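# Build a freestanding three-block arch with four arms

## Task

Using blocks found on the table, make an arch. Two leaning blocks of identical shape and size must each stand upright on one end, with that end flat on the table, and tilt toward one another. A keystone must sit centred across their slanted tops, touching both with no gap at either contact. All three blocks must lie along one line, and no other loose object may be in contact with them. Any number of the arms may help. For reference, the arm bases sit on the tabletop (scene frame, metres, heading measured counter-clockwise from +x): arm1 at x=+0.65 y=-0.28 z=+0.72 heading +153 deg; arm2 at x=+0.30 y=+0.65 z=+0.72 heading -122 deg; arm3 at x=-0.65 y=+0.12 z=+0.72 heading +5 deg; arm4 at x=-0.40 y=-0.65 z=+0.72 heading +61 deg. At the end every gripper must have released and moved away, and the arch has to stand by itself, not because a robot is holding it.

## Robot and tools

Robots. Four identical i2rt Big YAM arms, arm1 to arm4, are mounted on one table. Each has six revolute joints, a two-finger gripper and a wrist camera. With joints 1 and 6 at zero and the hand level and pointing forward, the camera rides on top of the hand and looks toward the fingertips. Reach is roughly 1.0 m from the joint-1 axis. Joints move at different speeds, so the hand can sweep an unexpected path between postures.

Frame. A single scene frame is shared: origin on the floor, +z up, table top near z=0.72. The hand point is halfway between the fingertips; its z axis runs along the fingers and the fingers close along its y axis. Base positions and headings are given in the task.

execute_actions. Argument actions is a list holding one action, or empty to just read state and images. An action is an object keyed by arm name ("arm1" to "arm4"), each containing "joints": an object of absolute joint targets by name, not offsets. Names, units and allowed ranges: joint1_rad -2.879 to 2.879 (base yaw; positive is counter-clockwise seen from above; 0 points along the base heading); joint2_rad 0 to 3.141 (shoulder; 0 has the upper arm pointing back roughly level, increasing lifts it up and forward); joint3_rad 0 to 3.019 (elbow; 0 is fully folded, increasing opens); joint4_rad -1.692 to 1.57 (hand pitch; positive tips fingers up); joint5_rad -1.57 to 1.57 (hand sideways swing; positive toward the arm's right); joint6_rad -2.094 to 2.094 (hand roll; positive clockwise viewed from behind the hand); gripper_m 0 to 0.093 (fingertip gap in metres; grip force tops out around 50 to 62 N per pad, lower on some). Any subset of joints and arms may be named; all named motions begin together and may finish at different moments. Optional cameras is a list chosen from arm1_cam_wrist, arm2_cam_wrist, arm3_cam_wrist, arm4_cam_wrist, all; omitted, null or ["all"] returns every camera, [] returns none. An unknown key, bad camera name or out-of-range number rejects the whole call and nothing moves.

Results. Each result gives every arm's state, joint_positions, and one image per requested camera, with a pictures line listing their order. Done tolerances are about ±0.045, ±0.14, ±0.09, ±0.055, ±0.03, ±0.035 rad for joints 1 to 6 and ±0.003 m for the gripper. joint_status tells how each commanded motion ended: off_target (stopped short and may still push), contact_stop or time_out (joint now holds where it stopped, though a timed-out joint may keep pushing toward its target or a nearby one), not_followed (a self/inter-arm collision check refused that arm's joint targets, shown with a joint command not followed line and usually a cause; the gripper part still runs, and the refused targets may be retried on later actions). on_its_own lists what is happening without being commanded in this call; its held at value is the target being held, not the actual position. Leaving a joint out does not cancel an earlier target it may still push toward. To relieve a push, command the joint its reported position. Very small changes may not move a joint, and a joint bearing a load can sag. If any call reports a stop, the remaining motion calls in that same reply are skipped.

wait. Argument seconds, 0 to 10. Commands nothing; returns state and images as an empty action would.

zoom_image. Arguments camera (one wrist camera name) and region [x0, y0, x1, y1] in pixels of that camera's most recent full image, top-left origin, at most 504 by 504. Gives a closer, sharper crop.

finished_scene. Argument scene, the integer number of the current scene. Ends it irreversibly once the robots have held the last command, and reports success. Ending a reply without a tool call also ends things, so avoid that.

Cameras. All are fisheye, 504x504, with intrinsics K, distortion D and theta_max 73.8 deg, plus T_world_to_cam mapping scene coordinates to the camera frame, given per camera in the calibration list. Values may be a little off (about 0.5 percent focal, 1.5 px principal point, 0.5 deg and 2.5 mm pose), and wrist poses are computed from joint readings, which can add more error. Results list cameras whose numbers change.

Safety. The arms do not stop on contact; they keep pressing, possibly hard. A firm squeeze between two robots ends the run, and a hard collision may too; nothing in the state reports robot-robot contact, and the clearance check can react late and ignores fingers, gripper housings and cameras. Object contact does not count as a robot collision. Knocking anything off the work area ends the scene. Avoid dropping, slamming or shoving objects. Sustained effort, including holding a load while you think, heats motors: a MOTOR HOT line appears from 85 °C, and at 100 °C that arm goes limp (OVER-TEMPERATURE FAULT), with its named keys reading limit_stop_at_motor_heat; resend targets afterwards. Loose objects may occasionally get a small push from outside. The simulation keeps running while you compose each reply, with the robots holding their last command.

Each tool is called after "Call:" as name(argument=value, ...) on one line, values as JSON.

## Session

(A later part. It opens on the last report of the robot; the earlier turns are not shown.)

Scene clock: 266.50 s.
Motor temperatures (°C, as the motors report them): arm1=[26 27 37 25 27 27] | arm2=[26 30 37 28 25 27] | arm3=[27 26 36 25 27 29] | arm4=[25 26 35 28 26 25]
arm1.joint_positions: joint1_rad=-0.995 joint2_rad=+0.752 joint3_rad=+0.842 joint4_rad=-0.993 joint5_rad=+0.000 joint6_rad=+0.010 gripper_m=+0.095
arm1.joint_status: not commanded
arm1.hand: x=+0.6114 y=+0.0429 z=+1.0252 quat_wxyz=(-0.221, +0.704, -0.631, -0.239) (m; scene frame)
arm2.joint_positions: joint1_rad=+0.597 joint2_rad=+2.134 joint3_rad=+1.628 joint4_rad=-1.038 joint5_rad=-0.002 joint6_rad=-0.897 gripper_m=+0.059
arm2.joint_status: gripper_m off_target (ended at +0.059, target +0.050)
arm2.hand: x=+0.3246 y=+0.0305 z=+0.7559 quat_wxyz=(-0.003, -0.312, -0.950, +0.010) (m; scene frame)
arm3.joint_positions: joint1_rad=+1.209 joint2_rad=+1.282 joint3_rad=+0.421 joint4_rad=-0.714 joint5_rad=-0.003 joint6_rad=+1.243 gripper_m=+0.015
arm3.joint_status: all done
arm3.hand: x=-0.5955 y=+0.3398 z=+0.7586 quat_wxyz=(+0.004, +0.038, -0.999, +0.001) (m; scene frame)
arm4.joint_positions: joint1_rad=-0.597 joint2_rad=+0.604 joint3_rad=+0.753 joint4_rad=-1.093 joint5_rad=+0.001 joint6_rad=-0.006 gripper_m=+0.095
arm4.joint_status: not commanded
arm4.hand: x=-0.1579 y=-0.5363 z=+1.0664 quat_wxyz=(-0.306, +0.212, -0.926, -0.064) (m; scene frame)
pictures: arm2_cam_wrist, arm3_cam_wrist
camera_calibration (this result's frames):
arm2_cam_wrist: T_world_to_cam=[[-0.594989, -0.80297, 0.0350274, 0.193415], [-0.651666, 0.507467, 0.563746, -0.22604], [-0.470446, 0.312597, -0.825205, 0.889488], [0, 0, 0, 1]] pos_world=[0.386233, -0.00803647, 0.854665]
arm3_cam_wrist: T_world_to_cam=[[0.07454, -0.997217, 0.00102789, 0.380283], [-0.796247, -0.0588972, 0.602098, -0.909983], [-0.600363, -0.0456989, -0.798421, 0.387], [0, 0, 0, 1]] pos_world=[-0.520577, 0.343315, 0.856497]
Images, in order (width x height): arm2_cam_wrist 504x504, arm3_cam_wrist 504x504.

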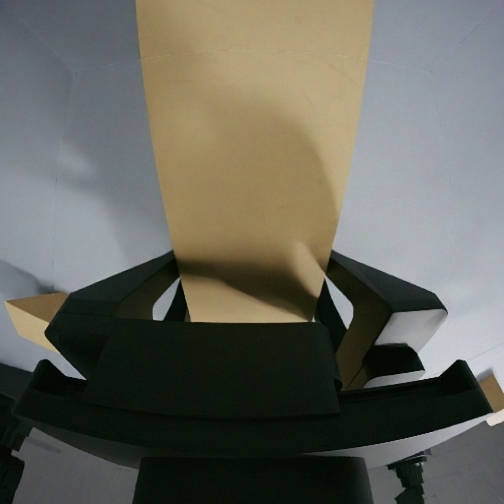

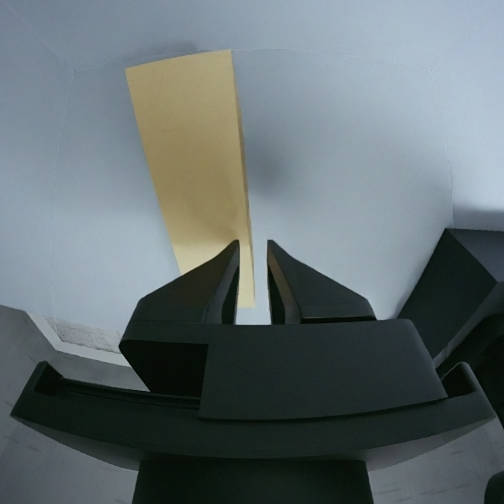

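Call:
execute_actions(actions=[{"arm2":{"joints":{"joint2_rad":1.9,"joint3_rad":1.7,"joint4_rad":-1.3,"gripper_m":0.05}},"arm3":{"joints":{"gripper_m":0.093,"joint2_rad":1.003,"joint3_rad":0.65,"joint4_rad":-1.2}}}], cameras=["arm2_cam_wrist","arm3_cam_wrist"])

Scene clock: 278.27 s.
Motor temperatures (°C, as the motors report them): arm1=[26 27 37 25 27 27] | arm2=[26 31 36 28 25 27] | arm3=[27 26 35 25 27 29] | arm4=[25 26 34 28 26 25]
arm1.joint_positions: joint1_rad=-0.995 joint2_rad=+0.752 joint3_rad=+0.842 joint4_rad=-0.993 joint5_rad=+0.000 joint6_rad=+0.010 gripper_m=+0.095
arm1.joint_status: not commanded
arm1.hand: x=+0.6114 y=+0.0429 z=+1.0252 quat_wxyz=(-0.221, +0.704, -0.631, -0.239) (m; scene frame)
arm2.joint_positions: joint1_rad=+0.597 joint2_rad=+1.921 joint3_rad=+1.667 joint4_rad=-1.291 joint5_rad=-0.002 joint6_rad=-0.897 gripper_m=+0.059
arm2.joint_status: gripper_m off_target (ended at +0.059, target +0.050); the others done
arm2.hand: x=+0.3239 y=+0.0604 z=+0.8937 quat_wxyz=(-0.002, -0.312, -0.950, +0.010) (m; scene frame)
arm3.joint_positions: joint1_rad=+1.209 joint2_rad=+0.992 joint3_rad=+0.639 joint4_rad=-1.185 joint5_rad=-0.002 joint6_rad=+1.243 gripper_m=+0.093
arm3.joint_status: all done
arm3.hand: x=-0.5921 y=+0.3502 z=+0.8882 quat_wxyz=(-0.001, +0.038, -0.999, -0.017) (m; scene frame)
arm4.joint_positions: joint1_rad=-0.597 joint2_rad=+0.604 joint3_rad=+0.753 joint4_rad=-1.093 joint5_rad=+0.001 joint6_rad=-0.006 gripper_m=+0.095
arm4.joint_status: not commanded
arm4.hand: x=-0.1579 y=-0.5363 z=+1.0664 quat_wxyz=(-0.306, +0.212, -0.926, -0.064) (m; scene frame)
pictures: arm2_cam_wrist, arm3_cam_wrist
camera_calibration (this result's frames):
arm2_cam_wrist: T_world_to_cam=[[-0.594985, -0.803002, 0.0343753, 0.212797], [-0.651419, 0.506839, 0.564596, -0.320159], [-0.470794, 0.313533, -0.824651, 0.993037], [0, 0, 0, 1]] pos_world=[0.385569, 0.0217951, 0.992355]
arm3_cam_wrist: T_world_to_cam=[[0.0744943, -0.996645, -0.0338921, 0.421046], [-0.801987, -0.0800745, 0.59195, -0.971648], [-0.592678, -0.016916, -0.805262, 0.493616], [0, 0, 0, 1]] pos_world=[-0.518059, 0.350179, 0.986928]
Images, in order (width x height): arm2_cam_wrist 504x504, arm3_cam_wrist 504x504.

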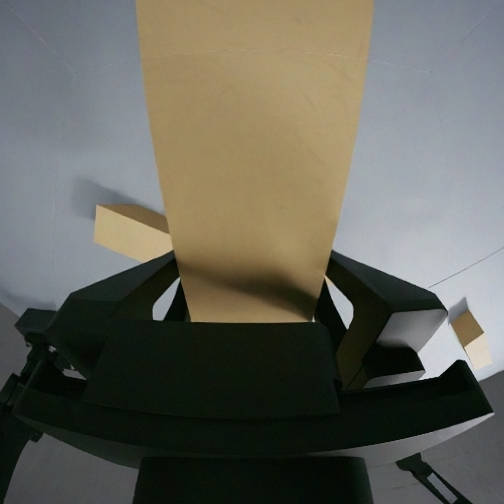

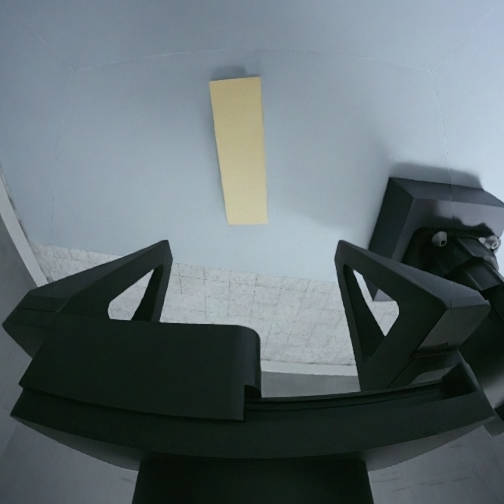

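Call:
execute_actions(actions=[{"arm2":{"joints":{"joint6_rad":0,"joint2_rad":1.6,"joint3_rad":1.35,"joint4_rad":-1.3}},"arm3":{"joints":{"joint2_rad":1.236,"joint3_rad":0.555,"joint4_rad":-0.89}}}], cameras=["arm3_cam_wrist"])

Call:
execute_actions(actions=[{"arm3":{"joints":{"joint2_rad":1.44,"joint3_rad":0.476,"joint4_rad":-0.6}}}], cameras=["arm3_cam_wrist"])

Scene clock: 304.13 s.
Motor temperatures (°C, as the motors report them): arm1=[26 27 37 25 27 27] | arm2=[26 32 38 28 25 27] | arm3=[27 26 37 25 27 29] | arm4=[25 26 34 28 26 25]
arm1.joint_positions: joint1_rad=-0.995 joint2_rad=+0.752 joint3_rad=+0.842 joint4_rad=-0.993 joint5_rad=+0.000 joint6_rad=+0.010 gripper_m=+0.095
arm1.joint_status: not commanded
arm1.hand: x=+0.6114 y=+0.0429 z=+1.0252 quat_wxyz=(-0.221, +0.704, -0.631, -0.239) (m; scene frame)
arm2.joint_positions: joint1_rad=+0.597 joint2_rad=+1.612 joint3_rad=+1.335 joint4_rad=-1.296 joint5_rad=+0.000 joint6_rad=-0.008 gripper_m=+0.059
arm2.joint_status: all done
arm2.hand: x=+0.3191 y=+0.1796 z=+0.9292 quat_wxyz=(+0.004, -0.690, -0.724, -0.001) (m; scene frame)
arm3.joint_positions: joint1_rad=+1.209 joint2_rad=+1.237 joint3_rad=+0.548 joint4_rad=-0.906 joint5_rad=-0.002 joint6_rad=+1.243 gripper_m=+0.093
arm3.joint_status: all done
arm3.hand: x=-0.5894 y=+0.3626 z=+0.8030 quat_wxyz=(+0.007, +0.038, -0.999, +0.011) (m; scene frame)
arm4.joint_positions: joint1_rad=-0.597 joint2_rad=+0.604 joint3_rad=+0.753 joint4_rad=-1.093 joint5_rad=+0.001 joint6_rad=-0.006 gripper_m=+0.095
arm4.joint_status: not commanded
arm4.hand: x=-0.1579 y=-0.5363 z=+1.0664 quat_wxyz=(-0.306, +0.212, -0.926, -0.064) (m; scene frame)
pictures: arm3_cam_wrist
camera_calibration (this result's frames):
arm3_cam_wrist: T_world_to_cam=[[0.0747035, -0.996999, 0.0202984, 0.387039], [-0.793418, -0.0470943, 0.606852, -0.936913], [-0.604075, -0.0614391, -0.794556, 0.427649], [0, 0, 0, 1]] pos_world=[-0.513945, 0.368029, 0.900502]
Images, in order (width x height): arm3_cam_wrist 504x504.

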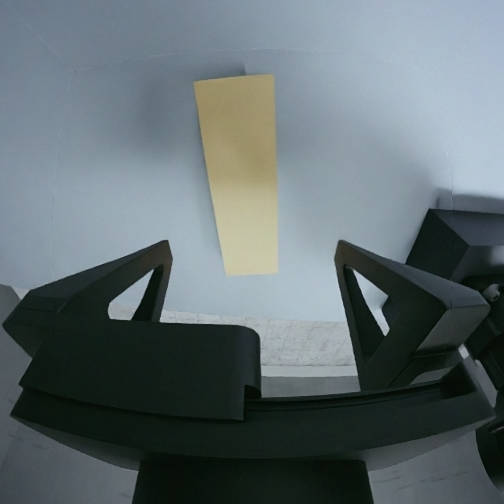

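Scene clock: 305.13 s.
Motor temperatures (°C, as the motors report them): arm1=[26 27 37 25 27 27] | arm2=[26 32 38 28 25 27] | arm3=[27 26 37 25 27 29] | arm4=[25 26 34 28 26 25]
arm1.joint_positions: joint1_rad=-0.995 joint2_rad=+0.752 joint3_rad=+0.842 joint4_rad=-0.993 joint5_rad=+0.000 joint6_rad=+0.010 gripper_m=+0.095
arm1.joint_status: not commanded
arm1.hand: x=+0.6114 y=+0.0429 z=+1.0252 quat_wxyz=(-0.221, +0.704, -0.631, -0.239) (m; scene frame)
arm2.joint_positions: joint1_rad=+0.597 joint2_rad=+1.612 joint3_rad=+1.335 joint4_rad=-1.296 joint5_rad=+0.000 joint6_rad=-0.008 gripper_m=+0.059
arm2.joint_status: not commanded
arm2.hand: x=+0.3191 y=+0.1796 z=+0.9292 quat_wxyz=(+0.004, -0.690, -0.724, -0.001) (m; scene frame)
arm3.joint_positions: joint1_rad=+1.209 joint2_rad=+1.441 joint3_rad=+0.469 joint4_rad=-0.616 joint5_rad=-0.002 joint6_rad=+1.243 gripper_m=+0.093
arm3.joint_status: all done
arm3.hand: x=-0.5895 y=+0.3634 z=+0.7348 quat_wxyz=(+0.006, +0.038, -0.999, +0.007) (m; scene frame)
arm4.joint_positions: joint1_rad=-0.597 joint2_rad=+0.604 joint3_rad=+0.753 joint4_rad=-1.093 joint5_rad=+0.001 joint6_rad=-0.006 gripper_m=+0.095
arm4.joint_status: not commanded
arm4.hand: x=-0.1579 y=-0.5363 z=+1.0664 quat_wxyz=(-0.306, +0.212, -0.926, -0.064) (m; scene frame)
pictures: arm3_cam_wrist
camera_calibration (this result's frames):
arm3_cam_wrist: T_world_to_cam=[[0.074631, -0.997126, 0.0130733, 0.394572], [-0.794572, -0.0515388, 0.604978, -0.893308], [-0.602565, -0.0555378, -0.796135, 0.373319], [0, 0, 0, 1]] pos_world=[-0.514296, 0.368131, 0.832486]
Images, in order (width x height): arm3_cam_wrist 504x504.

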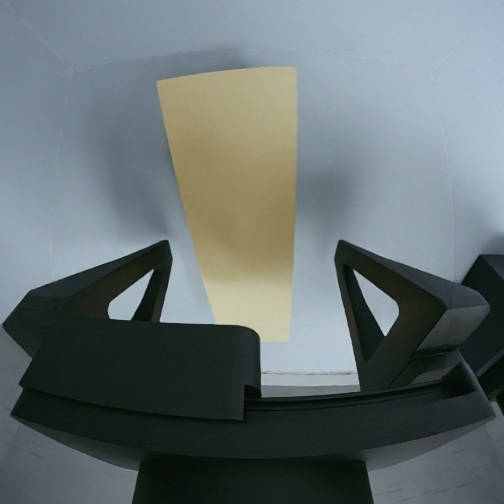

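Call:
execute_actions(actions=[{"arm3":{"joints":{"gripper_m":0.03}}}], cameras=["arm3_cam_wrist"])

Call:
execute_actions(actions=[{"arm3":{"joints":{"gripper_m":0.03,"joint2_rad":1.0,"joint3_rad":0.7,"joint4_rad":-1.25}}}], cameras=["arm3_cam_wrist"])

Scene clock: 314.80 s.
Motor temperatures (°C, as the motors report them): arm1=[26 27 37 25 27 27] | arm2=[26 31 37 28 25 27] | arm3=[27 26 36 25 27 29] | arm4=[25 26 34 28 26 25]
arm1.joint_positions: joint1_rad=-0.995 joint2_rad=+0.752 joint3_rad=+0.842 joint4_rad=-0.993 joint5_rad=+0.000 joint6_rad=+0.010 gripper_m=+0.095
arm1.joint_status: not commanded
arm1.hand: x=+0.6114 y=+0.0429 z=+1.0252 quat_wxyz=(-0.221, +0.704, -0.631, -0.239) (m; scene frame)
arm2.joint_positions: joint1_rad=+0.597 joint2_rad=+1.612 joint3_rad=+1.335 joint4_rad=-1.296 joint5_rad=+0.000 joint6_rad=-0.008 gripper_m=+0.059
arm2.joint_status: not commanded
arm2.hand: x=+0.3191 y=+0.1796 z=+0.9292 quat_wxyz=(+0.004, -0.690, -0.724, -0.001) (m; scene frame)
arm3.joint_positions: joint1_rad=+1.209 joint2_rad=+1.441 joint3_rad=+0.469 joint4_rad=-0.614 joint5_rad=-0.002 joint6_rad=+1.243 gripper_m=+0.047
arm3.joint_status: gripper_m off_target (ended at +0.047, target +0.030)
arm3.hand: x=-0.5893 y=+0.3639 z=+0.7348 quat_wxyz=(+0.006, +0.038, -0.999, +0.006) (m; scene frame)
arm4.joint_positions: joint1_rad=-0.597 joint2_rad=+0.604 joint3_rad=+0.753 joint4_rad=-1.093 joint5_rad=+0.001 joint6_rad=-0.006 gripper_m=+0.095
arm4.joint_status: not commanded
arm4.hand: x=-0.1579 y=-0.5363 z=+1.0664 quat_wxyz=(-0.306, +0.212, -0.926, -0.064) (m; scene frame)
pictures: arm3_cam_wrist
camera_calibration (this result's frames):
arm3_cam_wrist: T_world_to_cam=[[0.0738558, -0.997204, 0.0113981, 0.395797], [-0.795129, -0.0519834, 0.604208, -0.892737], [-0.601926, -0.0536872, -0.796745, 0.373597], [0, 0, 0, 1]] pos_world=[-0.514195, 0.36834, 0.83255]
Images, in order (width x height): arm3_cam_wrist 504x504.

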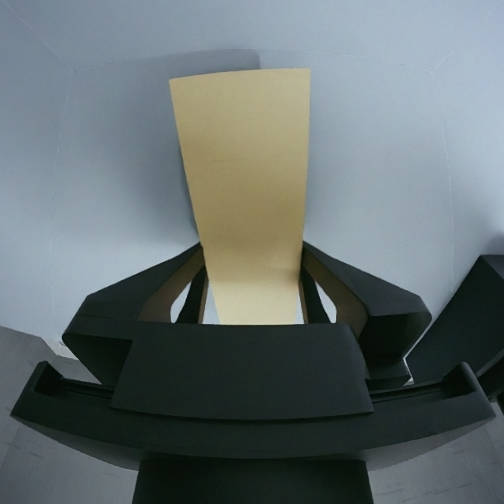

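Scene clock: 316.10 s.
Motor temperatures (°C, as the motors report them): arm1=[26 27 37 25 27 27] | arm2=[26 31 37 28 25 27] | arm3=[27 26 36 25 27 29] | arm4=[25 26 34 28 26 25]
arm1.joint_positions: joint1_rad=-0.995 joint2_rad=+0.752 joint3_rad=+0.842 joint4_rad=-0.993 joint5_rad=+0.000 joint6_rad=+0.010 gripper_m=+0.095
arm1.joint_status: not commanded
arm1.hand: x=+0.6114 y=+0.0429 z=+1.0252 quat_wxyz=(-0.221, +0.704, -0.631, -0.239) (m; scene frame)
arm2.joint_positions: joint1_rad=+0.597 joint2_rad=+1.612 joint3_rad=+1.335 joint4_rad=-1.296 joint5_rad=+0.000 joint6_rad=-0.008 gripper_m=+0.059
arm2.joint_status: not commanded
arm2.hand: x=+0.3191 y=+0.1796 z=+0.9292 quat_wxyz=(+0.004, -0.690, -0.724, -0.001) (m; scene frame)
arm3.joint_positions: joint1_rad=+1.209 joint2_rad=+0.994 joint3_rad=+0.690 joint4_rad=-1.236 joint5_rad=-0.002 joint6_rad=+1.243 gripper_m=+0.047
arm3.joint_status: gripper_m off_target (ended at +0.047, target +0.030); the others done
arm3.hand: x=-0.5903 y=+0.3563 z=+0.9062 quat_wxyz=(-0.001, +0.038, -0.999, -0.016) (m; scene frame)
arm4.joint_positions: joint1_rad=-0.597 joint2_rad=+0.604 joint3_rad=+0.753 joint4_rad=-1.093 joint5_rad=+0.001 joint6_rad=-0.006 gripper_m=+0.095
arm4.joint_status: not commanded
arm4.hand: x=-0.1579 y=-0.5363 z=+1.0664 quat_wxyz=(-0.306, +0.212, -0.926, -0.064) (m; scene frame)
pictures: arm3_cam_wrist
camera_calibration (this result's frames):
arm3_cam_wrist: T_world_to_cam=[[0.0737292, -0.996754, -0.0323277, 0.42575], [-0.802026, -0.078529, 0.592104, -0.981099], [-0.592721, -0.0177277, -0.805213, 0.509401], [0, 0, 0, 1]] pos_world=[-0.516325, 0.356354, 1.00485]
Images, in order (width x height): arm3_cam_wrist 504x504.

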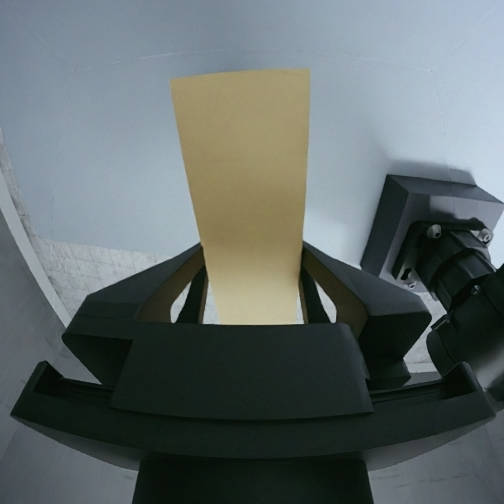

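Call:
execute_actions(actions=[{"arm2":{"joints":{"joint1_rad":-0.35}},"arm1":{"joints":{"joint1_rad":-0.62,"joint2_rad":1.0,"joint3_rad":0.12,"joint4_rad":0.75}}}], cameras=["arm1_cam_wrist"])

Call:
zoom_image(camera="arm1_cam_wrist", region=[130, 120, 380, 320])

Scene clock: 330.43 s.
Motor temperatures (°C, as the motors report them): arm1=[26 27 37 25 27 27] | arm2=[26 31 37 28 25 27] | arm3=[27 26 37 25 27 29] | arm4=[25 26 34 28 26 25]
arm1.joint_positions: joint1_rad=-0.625 joint2_rad=+1.008 joint3_rad=+0.118 joint4_rad=+0.727 joint5_rad=+0.000 joint6_rad=+0.010 gripper_m=+0.095
arm1.joint_status: all done
arm1.hand: x=+0.4829 y=+0.0396 z=+0.8933 quat_wxyz=(-0.335, +0.655, -0.396, -0.550) (m; scene frame)
arm2.joint_positions: joint1_rad=-0.356 joint2_rad=+1.613 joint3_rad=+1.335 joint4_rad=-1.296 joint5_rad=+0.002 joint6_rad=-0.006 gripper_m=+0.059
arm2.joint_status: all done
arm2.hand: x=-0.0734 y=+0.3634 z=+0.9309 quat_wxyz=(+0.005, -0.946, -0.326, -0.001) (m; scene frame)
arm3.joint_positions: joint1_rad=+1.209 joint2_rad=+0.994 joint3_rad=+0.690 joint4_rad=-1.236 joint5_rad=-0.002 joint6_rad=+1.243 gripper_m=+0.047
arm3.joint_status: not commanded
arm3.hand: x=-0.5903 y=+0.3563 z=+0.9062 quat_wxyz=(-0.001, +0.038, -0.999, -0.016) (m; scene frame)
arm4.joint_positions: joint1_rad=-0.597 joint2_rad=+0.604 joint3_rad=+0.753 joint4_rad=-1.093 joint5_rad=+0.001 joint6_rad=-0.006 gripper_m=+0.095
arm4.joint_status: not commanded
arm4.hand: x=-0.1579 y=-0.5363 z=+1.0664 quat_wxyz=(-0.306, +0.212, -0.926, -0.064) (m; scene frame)
pictures: arm1_cam_wrist
camera_calibration (this result's frames):
arm1_cam_wrist: T_world_to_cam=[[0.886934, 0.461877, -0.0041438, -0.443625], [0.329, -0.638019, -0.696197, 0.489775], [-0.324201, 0.616117, -0.717839, 0.898422], [0, 0, 0, 1]] pos_world=[0.5236, -0.0361473, 0.984064]
Images, in order (width x height): arm1_cam_wrist 504x504.

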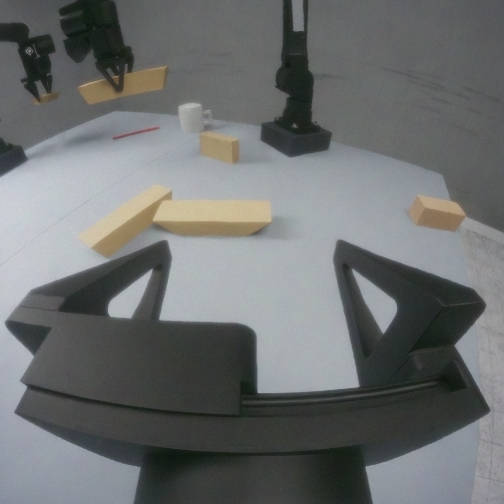

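Region (130, 120, 380, 320) of arm1_cam_wrist's 504x504 image, scaled by 2.016, with more detail than that image has; it fills the top 403 rows of this view, and the rest is white.

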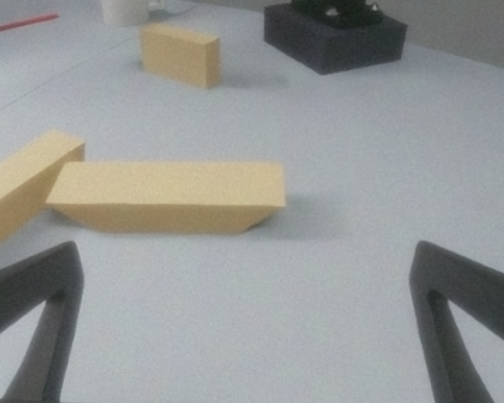

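Call:
execute_actions(actions=[{"arm1":{"joints":{"joint2_rad":1.3,"joint3_rad":1.5,"joint4_rad":-1.4,"joint1_rad":-0.27,"joint6_rad":1.166}},"arm3":{"joints":{"joint2_rad":1.43,"joint3_rad":0.476,"joint4_rad":-0.6}}}], cameras=[])

Call:
execute_actions(actions=[{"arm1":{"joints":{"joint2_rad":2.03,"joint3_rad":1.91,"joint4_rad":-1.4}},"arm3":{"joints":{"gripper_m":0.093}}}], cameras=["arm1_cam_wrist"])

Scene clock: 352.07 s.
Motor temperatures (°C, as the motors report them): arm1=[26 27 36 25 27 27] | arm2=[26 31 37 28 25 27] | arm3=[27 26 37 25 27 29] | arm4=[25 26 34 28 26 25]
arm1.joint_positions: joint1_rad=-0.270 joint2_rad=+1.301 joint3_rad=+1.449 joint4_rad=-1.389 joint5_rad=+0.000 joint6_rad=+1.154 gripper_m=+0.095
arm1.joint_status: all done
arm1.hand: x=+0.3173 y=+0.0178 z=+1.0780 quat_wxyz=(+0.029, +0.580, -0.799, -0.155) (m; scene frame)
arm2.joint_positions: joint1_rad=-0.356 joint2_rad=+1.613 joint3_rad=+1.335 joint4_rad=-1.296 joint5_rad=+0.002 joint6_rad=-0.006 gripper_m=+0.059
arm2.joint_status: not commanded
arm2.hand: x=-0.0734 y=+0.3634 z=+0.9309 quat_wxyz=(+0.005, -0.946, -0.326, -0.001) (m; scene frame)
arm3.joint_positions: joint1_rad=+1.209 joint2_rad=+1.425 joint3_rad=+0.461 joint4_rad=-0.616 joint5_rad=-0.001 joint6_rad=+1.243 gripper_m=+0.047
arm3.joint_status: all done
arm3.hand: x=-0.5898 y=+0.3618 z=+0.7368 quat_wxyz=(+0.005, +0.038, -0.999, +0.003) (m; scene frame)
arm4.joint_positions: joint1_rad=-0.597 joint2_rad=+0.604 joint3_rad=+0.753 joint4_rad=-1.093 joint5_rad=+0.001 joint6_rad=-0.006 gripper_m=+0.095
arm4.joint_status: not commanded
arm4.hand: x=-0.1579 y=-0.5363 z=+1.0664 quat_wxyz=(-0.306, +0.212, -0.926, -0.064) (m; scene frame)
pictures: none
No camera images: the call's "cameras" was empty. Leave "cameras" out to get every camera's image.

Scene clock: 353.87 s.
Motor temperatures (°C, as the motors report them): arm1=[26 27 36 25 27 27] | arm2=[26 31 37 28 25 27] | arm3=[27 26 37 25 27 29] | arm4=[25 26 34 28 26 25]
arm1.joint_positions: joint1_rad=-0.270 joint2_rad=+2.036 joint3_rad=+1.870 joint4_rad=-1.396 joint5_rad=+0.000 joint6_rad=+1.155 gripper_m=+0.095
arm1.joint_status: all done
arm1.hand: x=+0.1809 y=+0.1430 z=+0.8682 quat_wxyz=(-0.005, +0.587, -0.810, +0.001) (m; scene frame)
arm2.joint_positions: joint1_rad=-0.356 joint2_rad=+1.613 joint3_rad=+1.335 joint4_rad=-1.296 joint5_rad=+0.002 joint6_rad=-0.006 gripper_m=+0.059
arm2.joint_status: not commanded
arm2.hand: x=-0.0734 y=+0.3634 z=+0.9309 quat_wxyz=(+0.005, -0.946, -0.326, -0.001) (m; scene frame)
arm3.joint_positions: joint1_rad=+1.209 joint2_rad=+1.425 joint3_rad=+0.461 joint4_rad=-0.616 joint5_rad=-0.001 joint6_rad=+1.243 gripper_m=+0.093
arm3.joint_status: all done
arm3.hand: x=-0.5898 y=+0.3618 z=+0.7368 quat_wxyz=(+0.005, +0.038, -0.999, +0.003) (m; scene frame)
arm4.joint_positions: joint1_rad=-0.597 joint2_rad=+0.604 joint3_rad=+0.753 joint4_rad=-1.093 joint5_rad=+0.001 joint6_rad=-0.006 gripper_m=+0.095
arm4.joint_status: not commanded
arm4.hand: x=-0.1579 y=-0.5363 z=+1.0664 quat_wxyz=(-0.306, +0.212, -0.926, -0.064) (m; scene frame)
pictures: arm1_cam_wrist
camera_calibration (this result's frames):
arm1_cam_wrist: T_world_to_cam=[[0.947945, -0.318376, 0.00604152, -0.131886], [-0.262286, -0.7699, 0.581773, -0.346081], [-0.180571, -0.553074, -0.813328, 0.942897], [0, 0, 0, 1]] pos_world=[0.204509, 0.213055, 0.969023]
Images, in order (width x height): arm1_cam_wrist 504x504.

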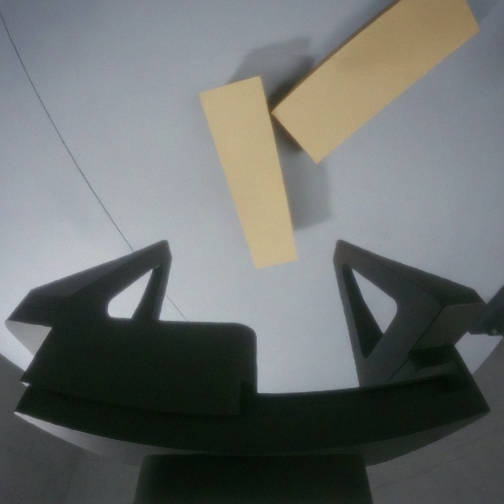

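Call:
execute_actions(actions=[{"arm1":{"joints":{"joint1_rad":-0.232,"joint6_rad":0.955,"gripper_m":0.075,"joint2_rad":2.03,"joint3_rad":1.82,"joint4_rad":-1.36}},"arm3":{"joints":{"joint2_rad":1.0,"joint3_rad":0.7,"joint4_rad":-1.25}}}], cameras=["arm1_cam_wrist"])

Scene clock: 363.97 s.
Motor temperatures (°C, as the motors report them): arm1=[26 29 37 25 27 27] | arm2=[26 31 37 28 25 27] | arm3=[27 26 37 25 27 29] | arm4=[25 26 35 28 26 25]
arm1.joint_positions: joint1_rad=-0.234 joint2_rad=+2.036 joint3_rad=+1.814 joint4_rad=-1.372 joint5_rad=+0.000 joint6_rad=+0.967 gripper_m=+0.075
arm1.joint_status: all done
arm1.hand: x=+0.1755 y=+0.1180 z=+0.8469 quat_wxyz=(-0.007, +0.673, -0.739, +0.017) (m; scene frame)
arm2.joint_positions: joint1_rad=-0.356 joint2_rad=+1.613 joint3_rad=+1.335 joint4_rad=-1.296 joint5_rad=+0.002 joint6_rad=-0.006 gripper_m=+0.059
arm2.joint_status: not commanded
arm2.hand: x=-0.0734 y=+0.3634 z=+0.9309 quat_wxyz=(+0.005, -0.946, -0.326, -0.001) (m; scene frame)
arm3.joint_positions: joint1_rad=+1.209 joint2_rad=+0.991 joint3_rad=+0.691 joint4_rad=-1.235 joint5_rad=-0.001 joint6_rad=+1.243 gripper_m=+0.093
arm3.joint_status: all done
arm3.hand: x=-0.5901 y=+0.3569 z=+0.9073 quat_wxyz=(-0.002, +0.038, -0.999, -0.018) (m; scene frame)
arm4.joint_positions: joint1_rad=-0.597 joint2_rad=+0.604 joint3_rad=+0.753 joint4_rad=-1.093 joint5_rad=+0.001 joint6_rad=-0.006 gripper_m=+0.095
arm4.joint_status: not commanded
arm4.hand: x=-0.1579 y=-0.5363 z=+1.0664 quat_wxyz=(-0.306, +0.212, -0.926, -0.064) (m; scene frame)
pictures: arm1_cam_wrist
camera_calibration (this result's frames):
arm1_cam_wrist: T_world_to_cam=[[0.994418, -0.0997653, 0.0343549, -0.192549], [-0.100441, -0.795272, 0.597875, -0.393504], [-0.0323256, -0.597988, -0.800853, 0.879507], [0, 0, 0, 1]] pos_world=[0.18038, 0.193782, 0.946237]
Images, in order (width x height): arm1_cam_wrist 504x504.

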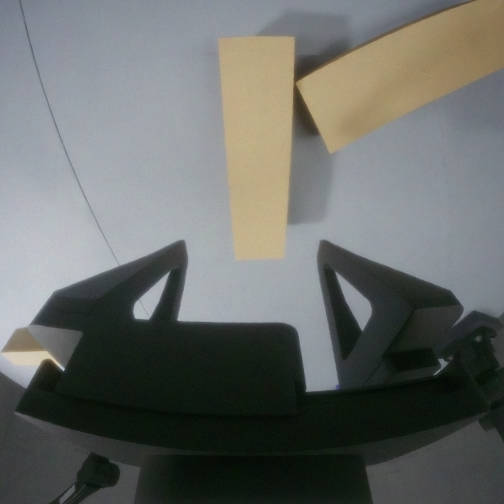

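Call:
execute_actions(actions=[{"arm1":{"joints":{"joint2_rad":2.125,"joint3_rad":1.67,"joint4_rad":-1.10}}}], cameras=["arm1_cam_wrist"])

Call:
execute_actions(actions=[{"arm1":{"joints":{"gripper_m":0.035}}}], cameras=["arm1_cam_wrist"])

Scene clock: 370.93 s.
Motor temperatures (°C, as the motors report them): arm1=[26 30 37 25 27 27] | arm2=[26 31 38 28 25 27] | arm3=[27 26 37 25 27 29] | arm4=[25 26 35 28 26 25]
arm1.joint_positions: joint1_rad=-0.237 joint2_rad=+2.119 joint3_rad=+1.670 joint4_rad=-1.113 joint5_rad=-0.002 joint6_rad=+0.967 gripper_m=+0.075
arm1.joint_status: all done
arm1.hand: x=+0.1753 y=+0.1216 z=+0.7449 quat_wxyz=(-0.004, +0.672, -0.740, +0.002) (m; scene frame)
arm2.joint_positions: joint1_rad=-0.356 joint2_rad=+1.613 joint3_rad=+1.335 joint4_rad=-1.296 joint5_rad=+0.002 joint6_rad=-0.006 gripper_m=+0.059
arm2.joint_status: not commanded
arm2.hand: x=-0.0734 y=+0.3634 z=+0.9309 quat_wxyz=(+0.005, -0.946, -0.326, -0.001) (m; scene frame)
arm3.joint_positions: joint1_rad=+1.209 joint2_rad=+0.991 joint3_rad=+0.691 joint4_rad=-1.235 joint5_rad=-0.001 joint6_rad=+1.243 gripper_m=+0.093
arm3.joint_status: not commanded
arm3.hand: x=-0.5901 y=+0.3569 z=+0.9073 quat_wxyz=(-0.002, +0.038, -0.999, -0.018) (m; scene frame)
arm4.joint_positions: joint1_rad=-0.597 joint2_rad=+0.604 joint3_rad=+0.753 joint4_rad=-1.093 joint5_rad=+0.001 joint6_rad=-0.006 gripper_m=+0.095
arm4.joint_status: not commanded
arm4.hand: x=-0.1579 y=-0.5363 z=+1.0664 quat_wxyz=(-0.306, +0.212, -0.926, -0.064) (m; scene frame)
pictures: arm1_cam_wrist
camera_calibration (this result's frames):
arm1_cam_wrist: T_world_to_cam=[[0.994657, -0.102966, 0.00741229, -0.168099], [-0.0878044, -0.806065, 0.585278, -0.321146], [-0.0542888, -0.582802, -0.810799, 0.809359], [0, 0, 0, 1]] pos_world=[0.182942, 0.195523, 0.845433]
Images, in order (width x height): arm1_cam_wrist 504x504.

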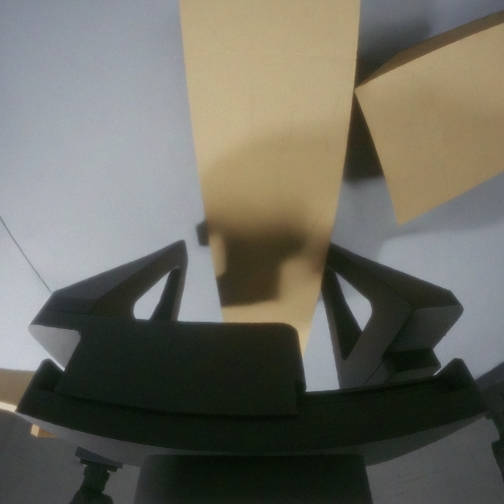

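Scene clock: 371.50 s.
Motor temperatures (°C, as the motors report them): arm1=[26 30 37 25 27 27] | arm2=[26 31 38 28 25 27] | arm3=[27 26 37 25 27 29] | arm4=[25 26 35 28 26 25]
arm1.joint_positions: joint1_rad=-0.237 joint2_rad=+2.119 joint3_rad=+1.669 joint4_rad=-1.112 joint5_rad=-0.001 joint6_rad=+0.966 gripper_m=+0.048
arm1.joint_status: gripper_m off_target (ended at +0.048, target +0.035)
arm1.hand: x=+0.1756 y=+0.1216 z=+0.7443 quat_wxyz=(-0.004, +0.673, -0.740, +0.002) (m; scene frame)
arm2.joint_positions: joint1_rad=-0.356 joint2_rad=+1.613 joint3_rad=+1.335 joint4_rad=-1.296 joint5_rad=+0.002 joint6_rad=-0.006 gripper_m=+0.059
arm2.joint_status: not commanded
arm2.hand: x=-0.0734 y=+0.3634 z=+0.9309 quat_wxyz=(+0.005, -0.946, -0.326, -0.001) (m; scene frame)
arm3.joint_positions: joint1_rad=+1.209 joint2_rad=+0.991 joint3_rad=+0.691 joint4_rad=-1.235 joint5_rad=-0.001 joint6_rad=+1.243 gripper_m=+0.093
arm3.joint_status: not commanded
arm3.hand: x=-0.5901 y=+0.3569 z=+0.9073 quat_wxyz=(-0.002, +0.038, -0.999, -0.018) (m; scene frame)
arm4.joint_positions: joint1_rad=-0.597 joint2_rad=+0.604 joint3_rad=+0.753 joint4_rad=-1.093 joint5_rad=+0.001 joint6_rad=-0.006 gripper_m=+0.095
arm4.joint_status: not commanded
arm4.hand: x=-0.1579 y=-0.5363 z=+1.0664 quat_wxyz=(-0.306, +0.212, -0.926, -0.064) (m; scene frame)
pictures: arm1_cam_wrist
camera_calibration (this result's frames):
arm1_cam_wrist: T_world_to_cam=[[0.994769, -0.101828, 0.0080595, -0.168974], [-0.0873095, -0.806672, 0.584515, -0.320162], [-0.0530188, -0.582162, -0.811343, 0.809007], [0, 0, 0, 1]] pos_world=[0.183029, 0.195501, 0.844884]
Images, in order (width x height): arm1_cam_wrist 504x504.

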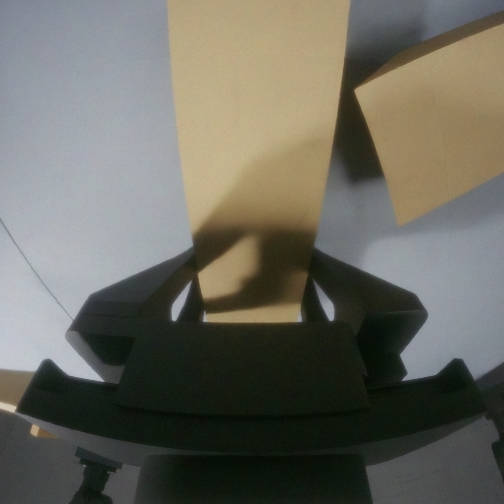

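Call:
execute_actions(actions=[{"arm1":{"joints":{"joint2_rad":1.95,"joint3_rad":1.85,"joint4_rad":-1.45}},"arm3":{"joints":{"joint1_rad":-0.654,"joint6_rad":-0.75}}}], cameras=[])

Call:
execute_actions(actions=[{"arm1":{"joints":{"joint2_rad":1.42,"joint3_rad":1.13,"joint4_rad":-1.25}},"arm3":{"joints":{"joint2_rad":1.66,"joint3_rad":1.26,"joint4_rad":-1.15}}}], cameras=["arm3_cam_wrist"])

Call:
execute_actions(actions=[{"arm1":{"joints":{"joint1_rad":0.45}}}], cameras=[])

Call:
execute_actions(actions=[{"arm1":{"joints":{"joint2_rad":1.64,"joint3_rad":0.93,"joint4_rad":-0.85}}}], cameras=[])

Scene clock: 388.33 s.
Motor temperatures (°C, as the motors report them): arm1=[26 30 36 25 27 27] | arm2=[26 31 38 28 25 27] | arm3=[27 26 38 25 27 29] | arm4=[25 26 35 28 26 25]
arm1.joint_positions: joint1_rad=-0.237 joint2_rad=+1.970 joint3_rad=+1.814 joint4_rad=-1.439 joint5_rad=-0.001 joint6_rad=+0.964 gripper_m=+0.048
arm1.joint_status: all done
arm1.hand: x=+0.1889 y=+0.1088 z=+0.8864 quat_wxyz=(-0.006, +0.673, -0.739, +0.018) (m; scene frame)
arm2.joint_positions: joint1_rad=-0.356 joint2_rad=+1.613 joint3_rad=+1.335 joint4_rad=-1.296 joint5_rad=+0.002 joint6_rad=-0.006 gripper_m=+0.059
arm2.joint_status: not commanded
arm2.hand: x=-0.0734 y=+0.3634 z=+0.9309 quat_wxyz=(+0.005, -0.946, -0.326, -0.001) (m; scene frame)
arm3.joint_positions: joint1_rad=-0.644 joint2_rad=+0.991 joint3_rad=+0.691 joint4_rad=-1.235 joint5_rad=+0.001 joint6_rad=-0.740 gripper_m=+0.093
arm3.joint_status: all done
arm3.hand: x=-0.4408 y=-0.0053 z=+0.9060 quat_wxyz=(-0.012, +0.103, -0.995, +0.010) (m; scene frame)
arm4.joint_positions: joint1_rad=-0.597 joint2_rad=+0.604 joint3_rad=+0.753 joint4_rad=-1.093 joint5_rad=+0.001 joint6_rad=-0.006 gripper_m=+0.095
arm4.joint_status: not commanded
arm4.hand: x=-0.1579 y=-0.5363 z=+1.0664 quat_wxyz=(-0.306, +0.212, -0.926, -0.064) (m; scene frame)
pictures: none
No camera images: the call's "cameras" was empty. Leave "cameras" out to get every camera's image.

Scene clock: 389.77 s.
Motor temperatures (°C, as the motors report them): arm1=[26 30 36 25 27 27] | arm2=[26 31 38 28 25 27] | arm3=[27 26 38 25 27 29] | arm4=[25 26 35 28 26 25]
arm1.joint_positions: joint1_rad=-0.237 joint2_rad=+1.442 joint3_rad=+1.111 joint4_rad=-1.262 joint5_rad=-0.001 joint6_rad=+0.964 gripper_m=+0.048
arm1.joint_status: all done
arm1.hand: x=+0.3467 y=-0.0240 z=+0.8861 quat_wxyz=(-0.006, +0.673, -0.739, +0.017) (m; scene frame)
arm2.joint_positions: joint1_rad=-0.356 joint2_rad=+1.613 joint3_rad=+1.335 joint4_rad=-1.296 joint5_rad=+0.002 joint6_rad=-0.006 gripper_m=+0.059
arm2.joint_status: not commanded
arm2.hand: x=-0.0734 y=+0.3634 z=+0.9309 quat_wxyz=(+0.005, -0.946, -0.326, -0.001) (m; scene frame)
arm3.joint_positions: joint1_rad=-0.644 joint2_rad=+1.663 joint3_rad=+1.220 joint4_rad=-1.157 joint5_rad=+0.001 joint6_rad=-0.741 gripper_m=+0.093
arm3.joint_status: all done
arm3.hand: x=-0.2537 y=-0.1159 z=+0.8710 quat_wxyz=(+0.014, +0.103, -0.994, -0.009) (m; scene frame)
arm4.joint_positions: joint1_rad=-0.597 joint2_rad=+0.604 joint3_rad=+0.753 joint4_rad=-1.093 joint5_rad=+0.001 joint6_rad=-0.006 gripper_m=+0.095
arm4.joint_status: not commanded
arm4.hand: x=-0.1579 y=-0.5363 z=+1.0664 quat_wxyz=(-0.306, +0.212, -0.926, -0.064) (m; scene frame)
pictures: arm3_cam_wrist
camera_calibration (this result's frames):
arm3_cam_wrist: T_world_to_cam=[[0.203662, -0.978801, -0.0217056, -0.0451266], [-0.768812, -0.173617, 0.615456, -0.750307], [-0.606177, -0.108657, -0.787872, 0.643224], [0, 0, 0, 1]] pos_world=[-0.177746, -0.104545, 0.96758]
Images, in order (width x height): arm3_cam_wrist 504x504.

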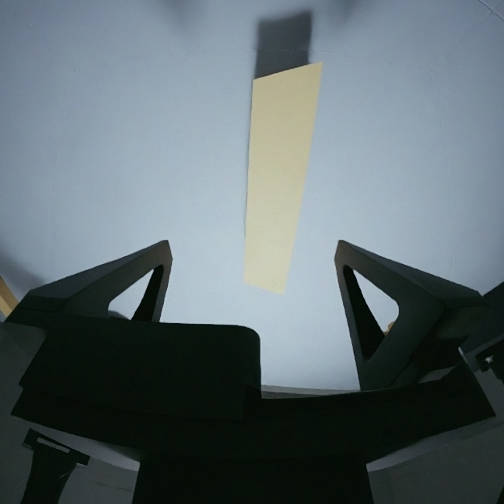

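Scene clock: 391.07 s.
Motor temperatures (°C, as the motors report them): arm1=[26 30 36 25 27 27] | arm2=[26 31 38 28 25 27] | arm3=[27 26 38 25 27 29] | arm4=[25 26 35 28 26 25]
arm1.joint_positions: joint1_rad=+0.455 joint2_rad=+1.442 joint3_rad=+1.111 joint4_rad=-1.257 joint5_rad=-0.002 joint6_rad=+0.964 gripper_m=+0.048
arm1.joint_status: all done
arm1.hand: x=+0.2521 y=-0.2765 z=+0.8851 quat_wxyz=(-0.006, +0.884, -0.467, +0.016) (m; scene frame)
arm2.joint_positions: joint1_rad=-0.356 joint2_rad=+1.613 joint3_rad=+1.335 joint4_rad=-1.296 joint5_rad=+0.002 joint6_rad=-0.006 gripper_m=+0.059
arm2.joint_status: not commanded
arm2.hand: x=-0.0734 y=+0.3634 z=+0.9309 quat_wxyz=(+0.005, -0.946, -0.326, -0.001) (m; scene frame)
arm3.joint_positions: joint1_rad=-0.644 joint2_rad=+1.663 joint3_rad=+1.220 joint4_rad=-1.157 joint5_rad=+0.001 joint6_rad=-0.741 gripper_m=+0.093
arm3.joint_status: not commanded
arm3.hand: x=-0.2537 y=-0.1159 z=+0.8710 quat_wxyz=(+0.014, +0.103, -0.994, -0.009) (m; scene frame)
arm4.joint_positions: joint1_rad=-0.597 joint2_rad=+0.604 joint3_rad=+0.753 joint4_rad=-1.093 joint5_rad=+0.001 joint6_rad=-0.006 gripper_m=+0.095
arm4.joint_status: not commanded
arm4.hand: x=-0.1579 y=-0.5363 z=+1.0664 quat_wxyz=(-0.306, +0.212, -0.926, -0.064) (m; scene frame)
pictures: none
No camera images: the call's "cameras" was empty. Leave "cameras" out to get every camera's image.

Scene clock: 392.13 s.
Motor temperatures (°C, as the motors report them): arm1=[26 30 36 25 27 27] | arm2=[26 31 38 28 25 27] | arm3=[27 26 38 25 27 29] | arm4=[25 26 35 28 26 25]
arm1.joint_positions: joint1_rad=+0.454 joint2_rad=+1.652 joint3_rad=+0.919 joint4_rad=-0.874 joint5_rad=-0.002 joint6_rad=+0.960 gripper_m=+0.048
arm1.joint_status: all done
arm1.hand: x=+0.2568 y=-0.2763 z=+0.7415 quat_wxyz=(-0.010, +0.885, -0.466, +0.024) (m; scene frame)
arm2.joint_positions: joint1_rad=-0.356 joint2_rad=+1.613 joint3_rad=+1.335 joint4_rad=-1.296 joint5_rad=+0.002 joint6_rad=-0.006 gripper_m=+0.059
arm2.joint_status: not commanded
arm2.hand: x=-0.0734 y=+0.3634 z=+0.9309 quat_wxyz=(+0.005, -0.946, -0.326, -0.001) (m; scene frame)
arm3.joint_positions: joint1_rad=-0.644 joint2_rad=+1.663 joint3_rad=+1.220 joint4_rad=-1.157 joint5_rad=+0.001 joint6_rad=-0.741 gripper_m=+0.093
arm3.joint_status: not commanded
arm3.hand: x=-0.2537 y=-0.1159 z=+0.8710 quat_wxyz=(+0.014, +0.103, -0.994, -0.009) (m; scene frame)
arm4.joint_positions: joint1_rad=-0.597 joint2_rad=+0.604 joint3_rad=+0.753 joint4_rad=-1.093 joint5_rad=+0.001 joint6_rad=-0.006 gripper_m=+0.095
arm4.joint_status: not commanded
arm4.hand: x=-0.1579 y=-0.5363 z=+1.0664 quat_wxyz=(-0.306, +0.212, -0.926, -0.064) (m; scene frame)
pictures: none
No camera images: the call's "cameras" was empty. Leave "cameras" out to get every camera's image.

Call:
execute_actions(actions=[{"arm1":{"joints":{"gripper_m":0.09}},"arm3":{"joints":{"joint1_rad":-0.705,"joint6_rad":-0.80}}}], cameras=[])

Call:
execute_actions(actions=[{"arm1":{"joints":{"joint2_rad":1.35,"joint3_rad":1.15,"joint4_rad":-1.36}},"arm3":{"joints":{"joint2_rad":1.87,"joint3_rad":1.11,"joint4_rad":-0.79}}}], cameras=["arm3_cam_wrist"])

Scene clock: 402.97 s.
Motor temperatures (°C, as the motors report them): arm1=[26 29 36 25 27 27] | arm2=[26 32 38 28 25 27] | arm3=[27 27 39 25 27 29] | arm4=[25 26 35 28 26 25]
arm1.joint_positions: joint1_rad=+0.454 joint2_rad=+1.652 joint3_rad=+0.919 joint4_rad=-0.863 joint5_rad=-0.002 joint6_rad=+0.960 gripper_m=+0.090
arm1.joint_status: all done
arm1.hand: x=+0.2543 y=-0.2763 z=+0.7414 quat_wxyz=(-0.008, +0.885, -0.466, +0.020) (m; scene frame)
arm2.joint_positions: joint1_rad=-0.356 joint2_rad=+1.613 joint3_rad=+1.335 joint4_rad=-1.296 joint5_rad=+0.002 joint6_rad=-0.006 gripper_m=+0.059
arm2.joint_status: not commanded
arm2.hand: x=-0.0734 y=+0.3634 z=+0.9309 quat_wxyz=(+0.005, -0.946, -0.326, -0.001) (m; scene frame)
arm3.joint_positions: joint1_rad=-0.701 joint2_rad=+1.663 joint3_rad=+1.220 joint4_rad=-1.157 joint5_rad=+0.001 joint6_rad=-0.790 gripper_m=+0.093
arm3.joint_status: all done
arm3.hand: x=-0.2678 y=-0.1383 z=+0.8711 quat_wxyz=(+0.014, +0.099, -0.995, -0.010) (m; scene frame)
arm4.joint_positions: joint1_rad=-0.597 joint2_rad=+0.604 joint3_rad=+0.753 joint4_rad=-1.093 joint5_rad=+0.001 joint6_rad=-0.006 gripper_m=+0.095
arm4.joint_status: not commanded
arm4.hand: x=-0.1579 y=-0.5363 z=+1.0664 quat_wxyz=(-0.306, +0.212, -0.926, -0.064) (m; scene frame)
pictures: none
No camera images: the call's "cameras" was empty. Leave "cameras" out to get every camera's image.

Scene clock: 404.27 s.
Motor temperatures (°C, as the motors report them): arm1=[26 29 36 25 27 27] | arm2=[26 32 38 28 25 27] | arm3=[27 27 39 25 27 29] | arm4=[25 26 35 28 26 25]
arm1.joint_positions: joint1_rad=+0.454 joint2_rad=+1.355 joint3_rad=+1.134 joint4_rad=-1.348 joint5_rad=-0.002 joint6_rad=+0.960 gripper_m=+0.090
arm1.joint_status: all done
arm1.hand: x=+0.2690 y=-0.2761 z=+0.9262 quat_wxyz=(-0.001, +0.885, -0.466, +0.007) (m; scene frame)
arm2.joint_positions: joint1_rad=-0.356 joint2_rad=+1.613 joint3_rad=+1.335 joint4_rad=-1.296 joint5_rad=+0.002 joint6_rad=-0.006 gripper_m=+0.059
arm2.joint_status: not commanded
arm2.hand: x=-0.0734 y=+0.3634 z=+0.9309 quat_wxyz=(+0.005, -0.946, -0.326, -0.001) (m; scene frame)
arm3.joint_positions: joint1_rad=-0.701 joint2_rad=+1.878 joint3_rad=+1.094 joint4_rad=-0.805 joint5_rad=+0.001 joint6_rad=-0.791 gripper_m=+0.093
arm3.joint_status: all done
arm3.hand: x=-0.2649 y=-0.1406 z=+0.7343 quat_wxyz=(+0.010, +0.100, -0.995, -0.007) (m; scene frame)
arm4.joint_positions: joint1_rad=-0.597 joint2_rad=+0.604 joint3_rad=+0.753 joint4_rad=-1.093 joint5_rad=+0.001 joint6_rad=-0.006 gripper_m=+0.095
arm4.joint_status: not commanded
arm4.hand: x=-0.1579 y=-0.5363 z=+1.0664 quat_wxyz=(-0.306, +0.212, -0.926, -0.064) (m; scene frame)
pictures: arm3_cam_wrist
camera_calibration (this result's frames):
arm3_cam_wrist: T_world_to_cam=[[0.196726, -0.980333, -0.015669, -0.0764526], [-0.775213, -0.165309, 0.609687, -0.675365], [-0.600287, -0.107795, -0.792487, 0.531088], [0, 0, 0, 1]] pos_world=[-0.189707, -0.129344, 0.831444]
Images, in order (width x height): arm3_cam_wrist 504x504.

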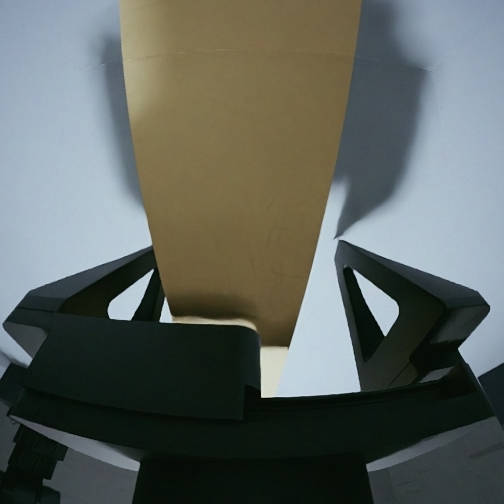

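Call:
execute_actions(actions=[{"arm3":{"joints":{"gripper_m":0.03}}}], cameras=[])

Call:
execute_actions(actions=[{"arm3":{"joints":{"joint2_rad":1.55,"joint3_rad":1.3,"joint4_rad":-1.3}}}], cameras=["arm3_cam_wrist"])

Scene clock: 409.70 s.
Motor temperatures (°C, as the motors report them): arm1=[26 29 36 25 27 27] | arm2=[26 32 38 28 25 27] | arm3=[27 27 39 25 27 29] | arm4=[25 26 35 28 26 25]
arm1.joint_positions: joint1_rad=+0.454 joint2_rad=+1.355 joint3_rad=+1.134 joint4_rad=-1.348 joint5_rad=-0.002 joint6_rad=+0.960 gripper_m=+0.090
arm1.joint_status: not commanded
arm1.hand: x=+0.2690 y=-0.2761 z=+0.9262 quat_wxyz=(-0.001, +0.885, -0.466, +0.007) (m; scene frame)
arm2.joint_positions: joint1_rad=-0.356 joint2_rad=+1.613 joint3_rad=+1.335 joint4_rad=-1.296 joint5_rad=+0.002 joint6_rad=-0.006 gripper_m=+0.059
arm2.joint_status: not commanded
arm2.hand: x=-0.0734 y=+0.3634 z=+0.9309 quat_wxyz=(+0.005, -0.946, -0.326, -0.001) (m; scene frame)
arm3.joint_positions: joint1_rad=-0.701 joint2_rad=+1.878 joint3_rad=+1.094 joint4_rad=-0.802 joint5_rad=-0.001 joint6_rad=-0.794 gripper_m=+0.048
arm3.joint_status: gripper_m off_target (ended at +0.048, target +0.030)
arm3.hand: x=-0.2641 y=-0.1411 z=+0.7343 quat_wxyz=(+0.008, +0.101, -0.995, -0.006) (m; scene frame)
arm4.joint_positions: joint1_rad=-0.597 joint2_rad=+0.604 joint3_rad=+0.753 joint4_rad=-1.093 joint5_rad=+0.001 joint6_rad=-0.006 gripper_m=+0.095
arm4.joint_status: not commanded
arm4.hand: x=-0.1579 y=-0.5363 z=+1.0664 quat_wxyz=(-0.306, +0.212, -0.926, -0.064) (m; scene frame)
pictures: none
No camera images: the call's "cameras" was empty. Leave "cameras" out to get every camera's image.

Scene clock: 411.17 s.
Motor temperatures (°C, as the motors report them): arm1=[26 29 36 25 27 27] | arm2=[26 32 38 28 25 27] | arm3=[27 27 39 25 27 29] | arm4=[25 26 35 28 26 25]
arm1.joint_positions: joint1_rad=+0.454 joint2_rad=+1.355 joint3_rad=+1.134 joint4_rad=-1.348 joint5_rad=-0.002 joint6_rad=+0.960 gripper_m=+0.090
arm1.joint_status: not commanded
arm1.hand: x=+0.2690 y=-0.2761 z=+0.9262 quat_wxyz=(-0.001, +0.885, -0.466, +0.007) (m; scene frame)
arm2.joint_positions: joint1_rad=-0.356 joint2_rad=+1.613 joint3_rad=+1.335 joint4_rad=-1.296 joint5_rad=+0.002 joint6_rad=-0.006 gripper_m=+0.059
arm2.joint_status: not commanded
arm2.hand: x=-0.0734 y=+0.3634 z=+0.9309 quat_wxyz=(+0.005, -0.946, -0.326, -0.001) (m; scene frame)
arm3.joint_positions: joint1_rad=-0.701 joint2_rad=+1.565 joint3_rad=+1.280 joint4_rad=-1.287 joint5_rad=-0.001 joint6_rad=-0.794 gripper_m=+0.048
arm3.joint_status: all done
arm3.hand: x=-0.2746 y=-0.1336 z=+0.9354 quat_wxyz=(+0.003, +0.101, -0.995, -0.001) (m; scene frame)
arm4.joint_positions: joint1_rad=-0.597 joint2_rad=+0.604 joint3_rad=+0.753 joint4_rad=-1.093 joint5_rad=+0.001 joint6_rad=-0.006 gripper_m=+0.095
arm4.joint_status: not commanded
arm4.hand: x=-0.1579 y=-0.5363 z=+1.0664 quat_wxyz=(-0.306, +0.212, -0.926, -0.064) (m; scene frame)
pictures: arm3_cam_wrist
camera_calibration (this result's frames):
arm3_cam_wrist: T_world_to_cam=[[0.199132, -0.979964, -0.00402916, -0.0747229], [-0.784356, -0.161846, 0.598825, -0.796195], [-0.587479, -0.116085, -0.80087, 0.695685], [0, 0, 0, 1]] pos_world=[-0.20092, -0.121328, 1.03363]
Images, in order (width x height): arm3_cam_wrist 504x504.

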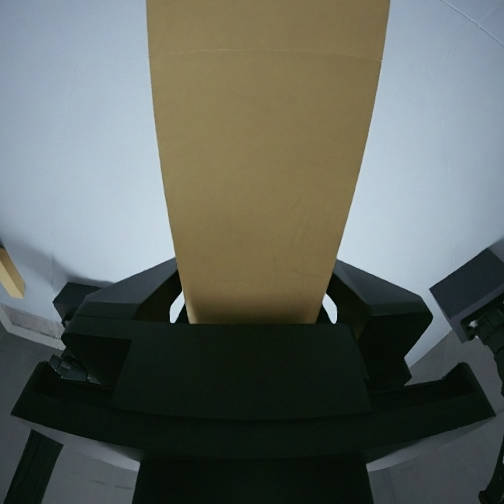

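Call:
execute_actions(actions=[{"arm1":{"joints":{"joint1_rad":-0.527,"joint6_rad":-1.426}},"arm3":{"joints":{"joint6_rad":-1.57}}}], cameras=[])

Call:
execute_actions(actions=[{"arm1":{"joints":{"joint2_rad":1.94,"joint3_rad":1.765,"joint4_rad":-1.35}}}], cameras=["arm1_cam_wrist"])

Scene clock: 421.93 s.
Motor temperatures (°C, as the motors report them): arm1=[26 29 36 25 27 27] | arm2=[26 32 38 28 25 27] | arm3=[27 28 39 25 27 29] | arm4=[25 26 35 28 26 25]
arm1.joint_positions: joint1_rad=-0.527 joint2_rad=+1.355 joint3_rad=+1.134 joint4_rad=-1.348 joint5_rad=+0.000 joint6_rad=-1.413 gripper_m=+0.090
arm1.joint_status: all done
arm1.hand: x=+0.4408 y=+0.0384 z=+0.9282 quat_wxyz=(+0.002, +0.978, +0.210, +0.007) (m; scene frame)
arm2.joint_positions: joint1_rad=-0.356 joint2_rad=+1.613 joint3_rad=+1.335 joint4_rad=-1.296 joint5_rad=+0.002 joint6_rad=-0.006 gripper_m=+0.059
arm2.joint_status: not commanded
arm2.hand: x=-0.0734 y=+0.3634 z=+0.9309 quat_wxyz=(+0.005, -0.946, -0.326, -0.001) (m; scene frame)
arm3.joint_positions: joint1_rad=-0.701 joint2_rad=+1.565 joint3_rad=+1.280 joint4_rad=-1.287 joint5_rad=-0.001 joint6_rad=-1.561 gripper_m=+0.048
arm3.joint_status: all done
arm3.hand: x=-0.2746 y=-0.1336 z=+0.9354 quat_wxyz=(+0.002, +0.466, -0.885, -0.002) (m; scene frame)
arm4.joint_positions: joint1_rad=-0.597 joint2_rad=+0.604 joint3_rad=+0.753 joint4_rad=-1.093 joint5_rad=+0.001 joint6_rad=-0.006 gripper_m=+0.095
arm4.joint_status: not commanded
arm4.hand: x=-0.1579 y=-0.5363 z=+1.0664 quat_wxyz=(-0.306, +0.212, -0.926, -0.064) (m; scene frame)
pictures: none
No camera images: the call's "cameras" was empty. Leave "cameras" out to get every camera's image.

Scene clock: 423.37 s.
Motor temperatures (°C, as the motors report them): arm1=[26 29 37 25 27 27] | arm2=[26 32 38 28 25 27] | arm3=[27 28 39 25 27 29] | arm4=[25 26 35 28 26 25]
arm1.joint_positions: joint1_rad=-0.527 joint2_rad=+1.961 joint3_rad=+1.714 joint4_rad=-1.349 joint5_rad=+0.000 joint6_rad=-1.415 gripper_m=+0.090
arm1.joint_status: all done
arm1.hand: x=+0.3251 y=+0.2162 z=+0.8563 quat_wxyz=(+0.014, +0.977, +0.211, +0.012) (m; scene frame)
arm2.joint_positions: joint1_rad=-0.356 joint2_rad=+1.613 joint3_rad=+1.335 joint4_rad=-1.296 joint5_rad=+0.002 joint6_rad=-0.006 gripper_m=+0.059
arm2.joint_status: not commanded
arm2.hand: x=-0.0734 y=+0.3634 z=+0.9309 quat_wxyz=(+0.005, -0.946, -0.326, -0.001) (m; scene frame)
arm3.joint_positions: joint1_rad=-0.701 joint2_rad=+1.565 joint3_rad=+1.280 joint4_rad=-1.287 joint5_rad=-0.001 joint6_rad=-1.561 gripper_m=+0.048
arm3.joint_status: not commanded
arm3.hand: x=-0.2746 y=-0.1336 z=+0.9354 quat_wxyz=(+0.002, +0.466, -0.885, -0.002) (m; scene frame)
arm4.joint_positions: joint1_rad=-0.597 joint2_rad=+0.604 joint3_rad=+0.753 joint4_rad=-1.093 joint5_rad=+0.001 joint6_rad=-0.006 gripper_m=+0.095
arm4.joint_status: not commanded
arm4.hand: x=-0.1579 y=-0.5363 z=+1.0664 quat_wxyz=(-0.306, +0.212, -0.926, -0.064) (m; scene frame)
pictures: arm1_cam_wrist
camera_calibration (this result's frames):
arm1_cam_wrist: T_world_to_cam=[[-0.405334, 0.913555, -0.0334983, -0.0377221], [0.722124, 0.342438, 0.60106, -0.822069], [0.560572, 0.21944, -0.798502, 0.57914], [0, 0, 0, 1]] pos_world=[0.253697, 0.188883, 0.955293]
Images, in order (width x height): arm1_cam_wrist 504x504.

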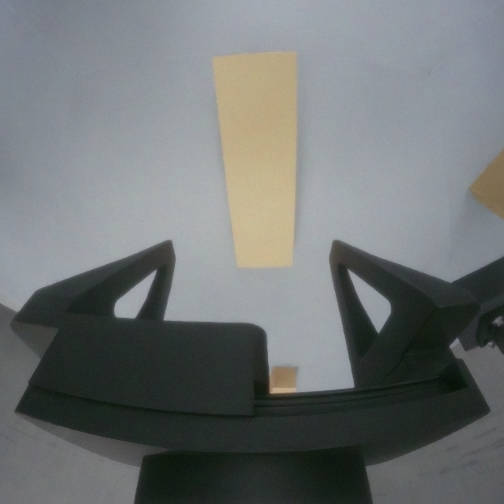

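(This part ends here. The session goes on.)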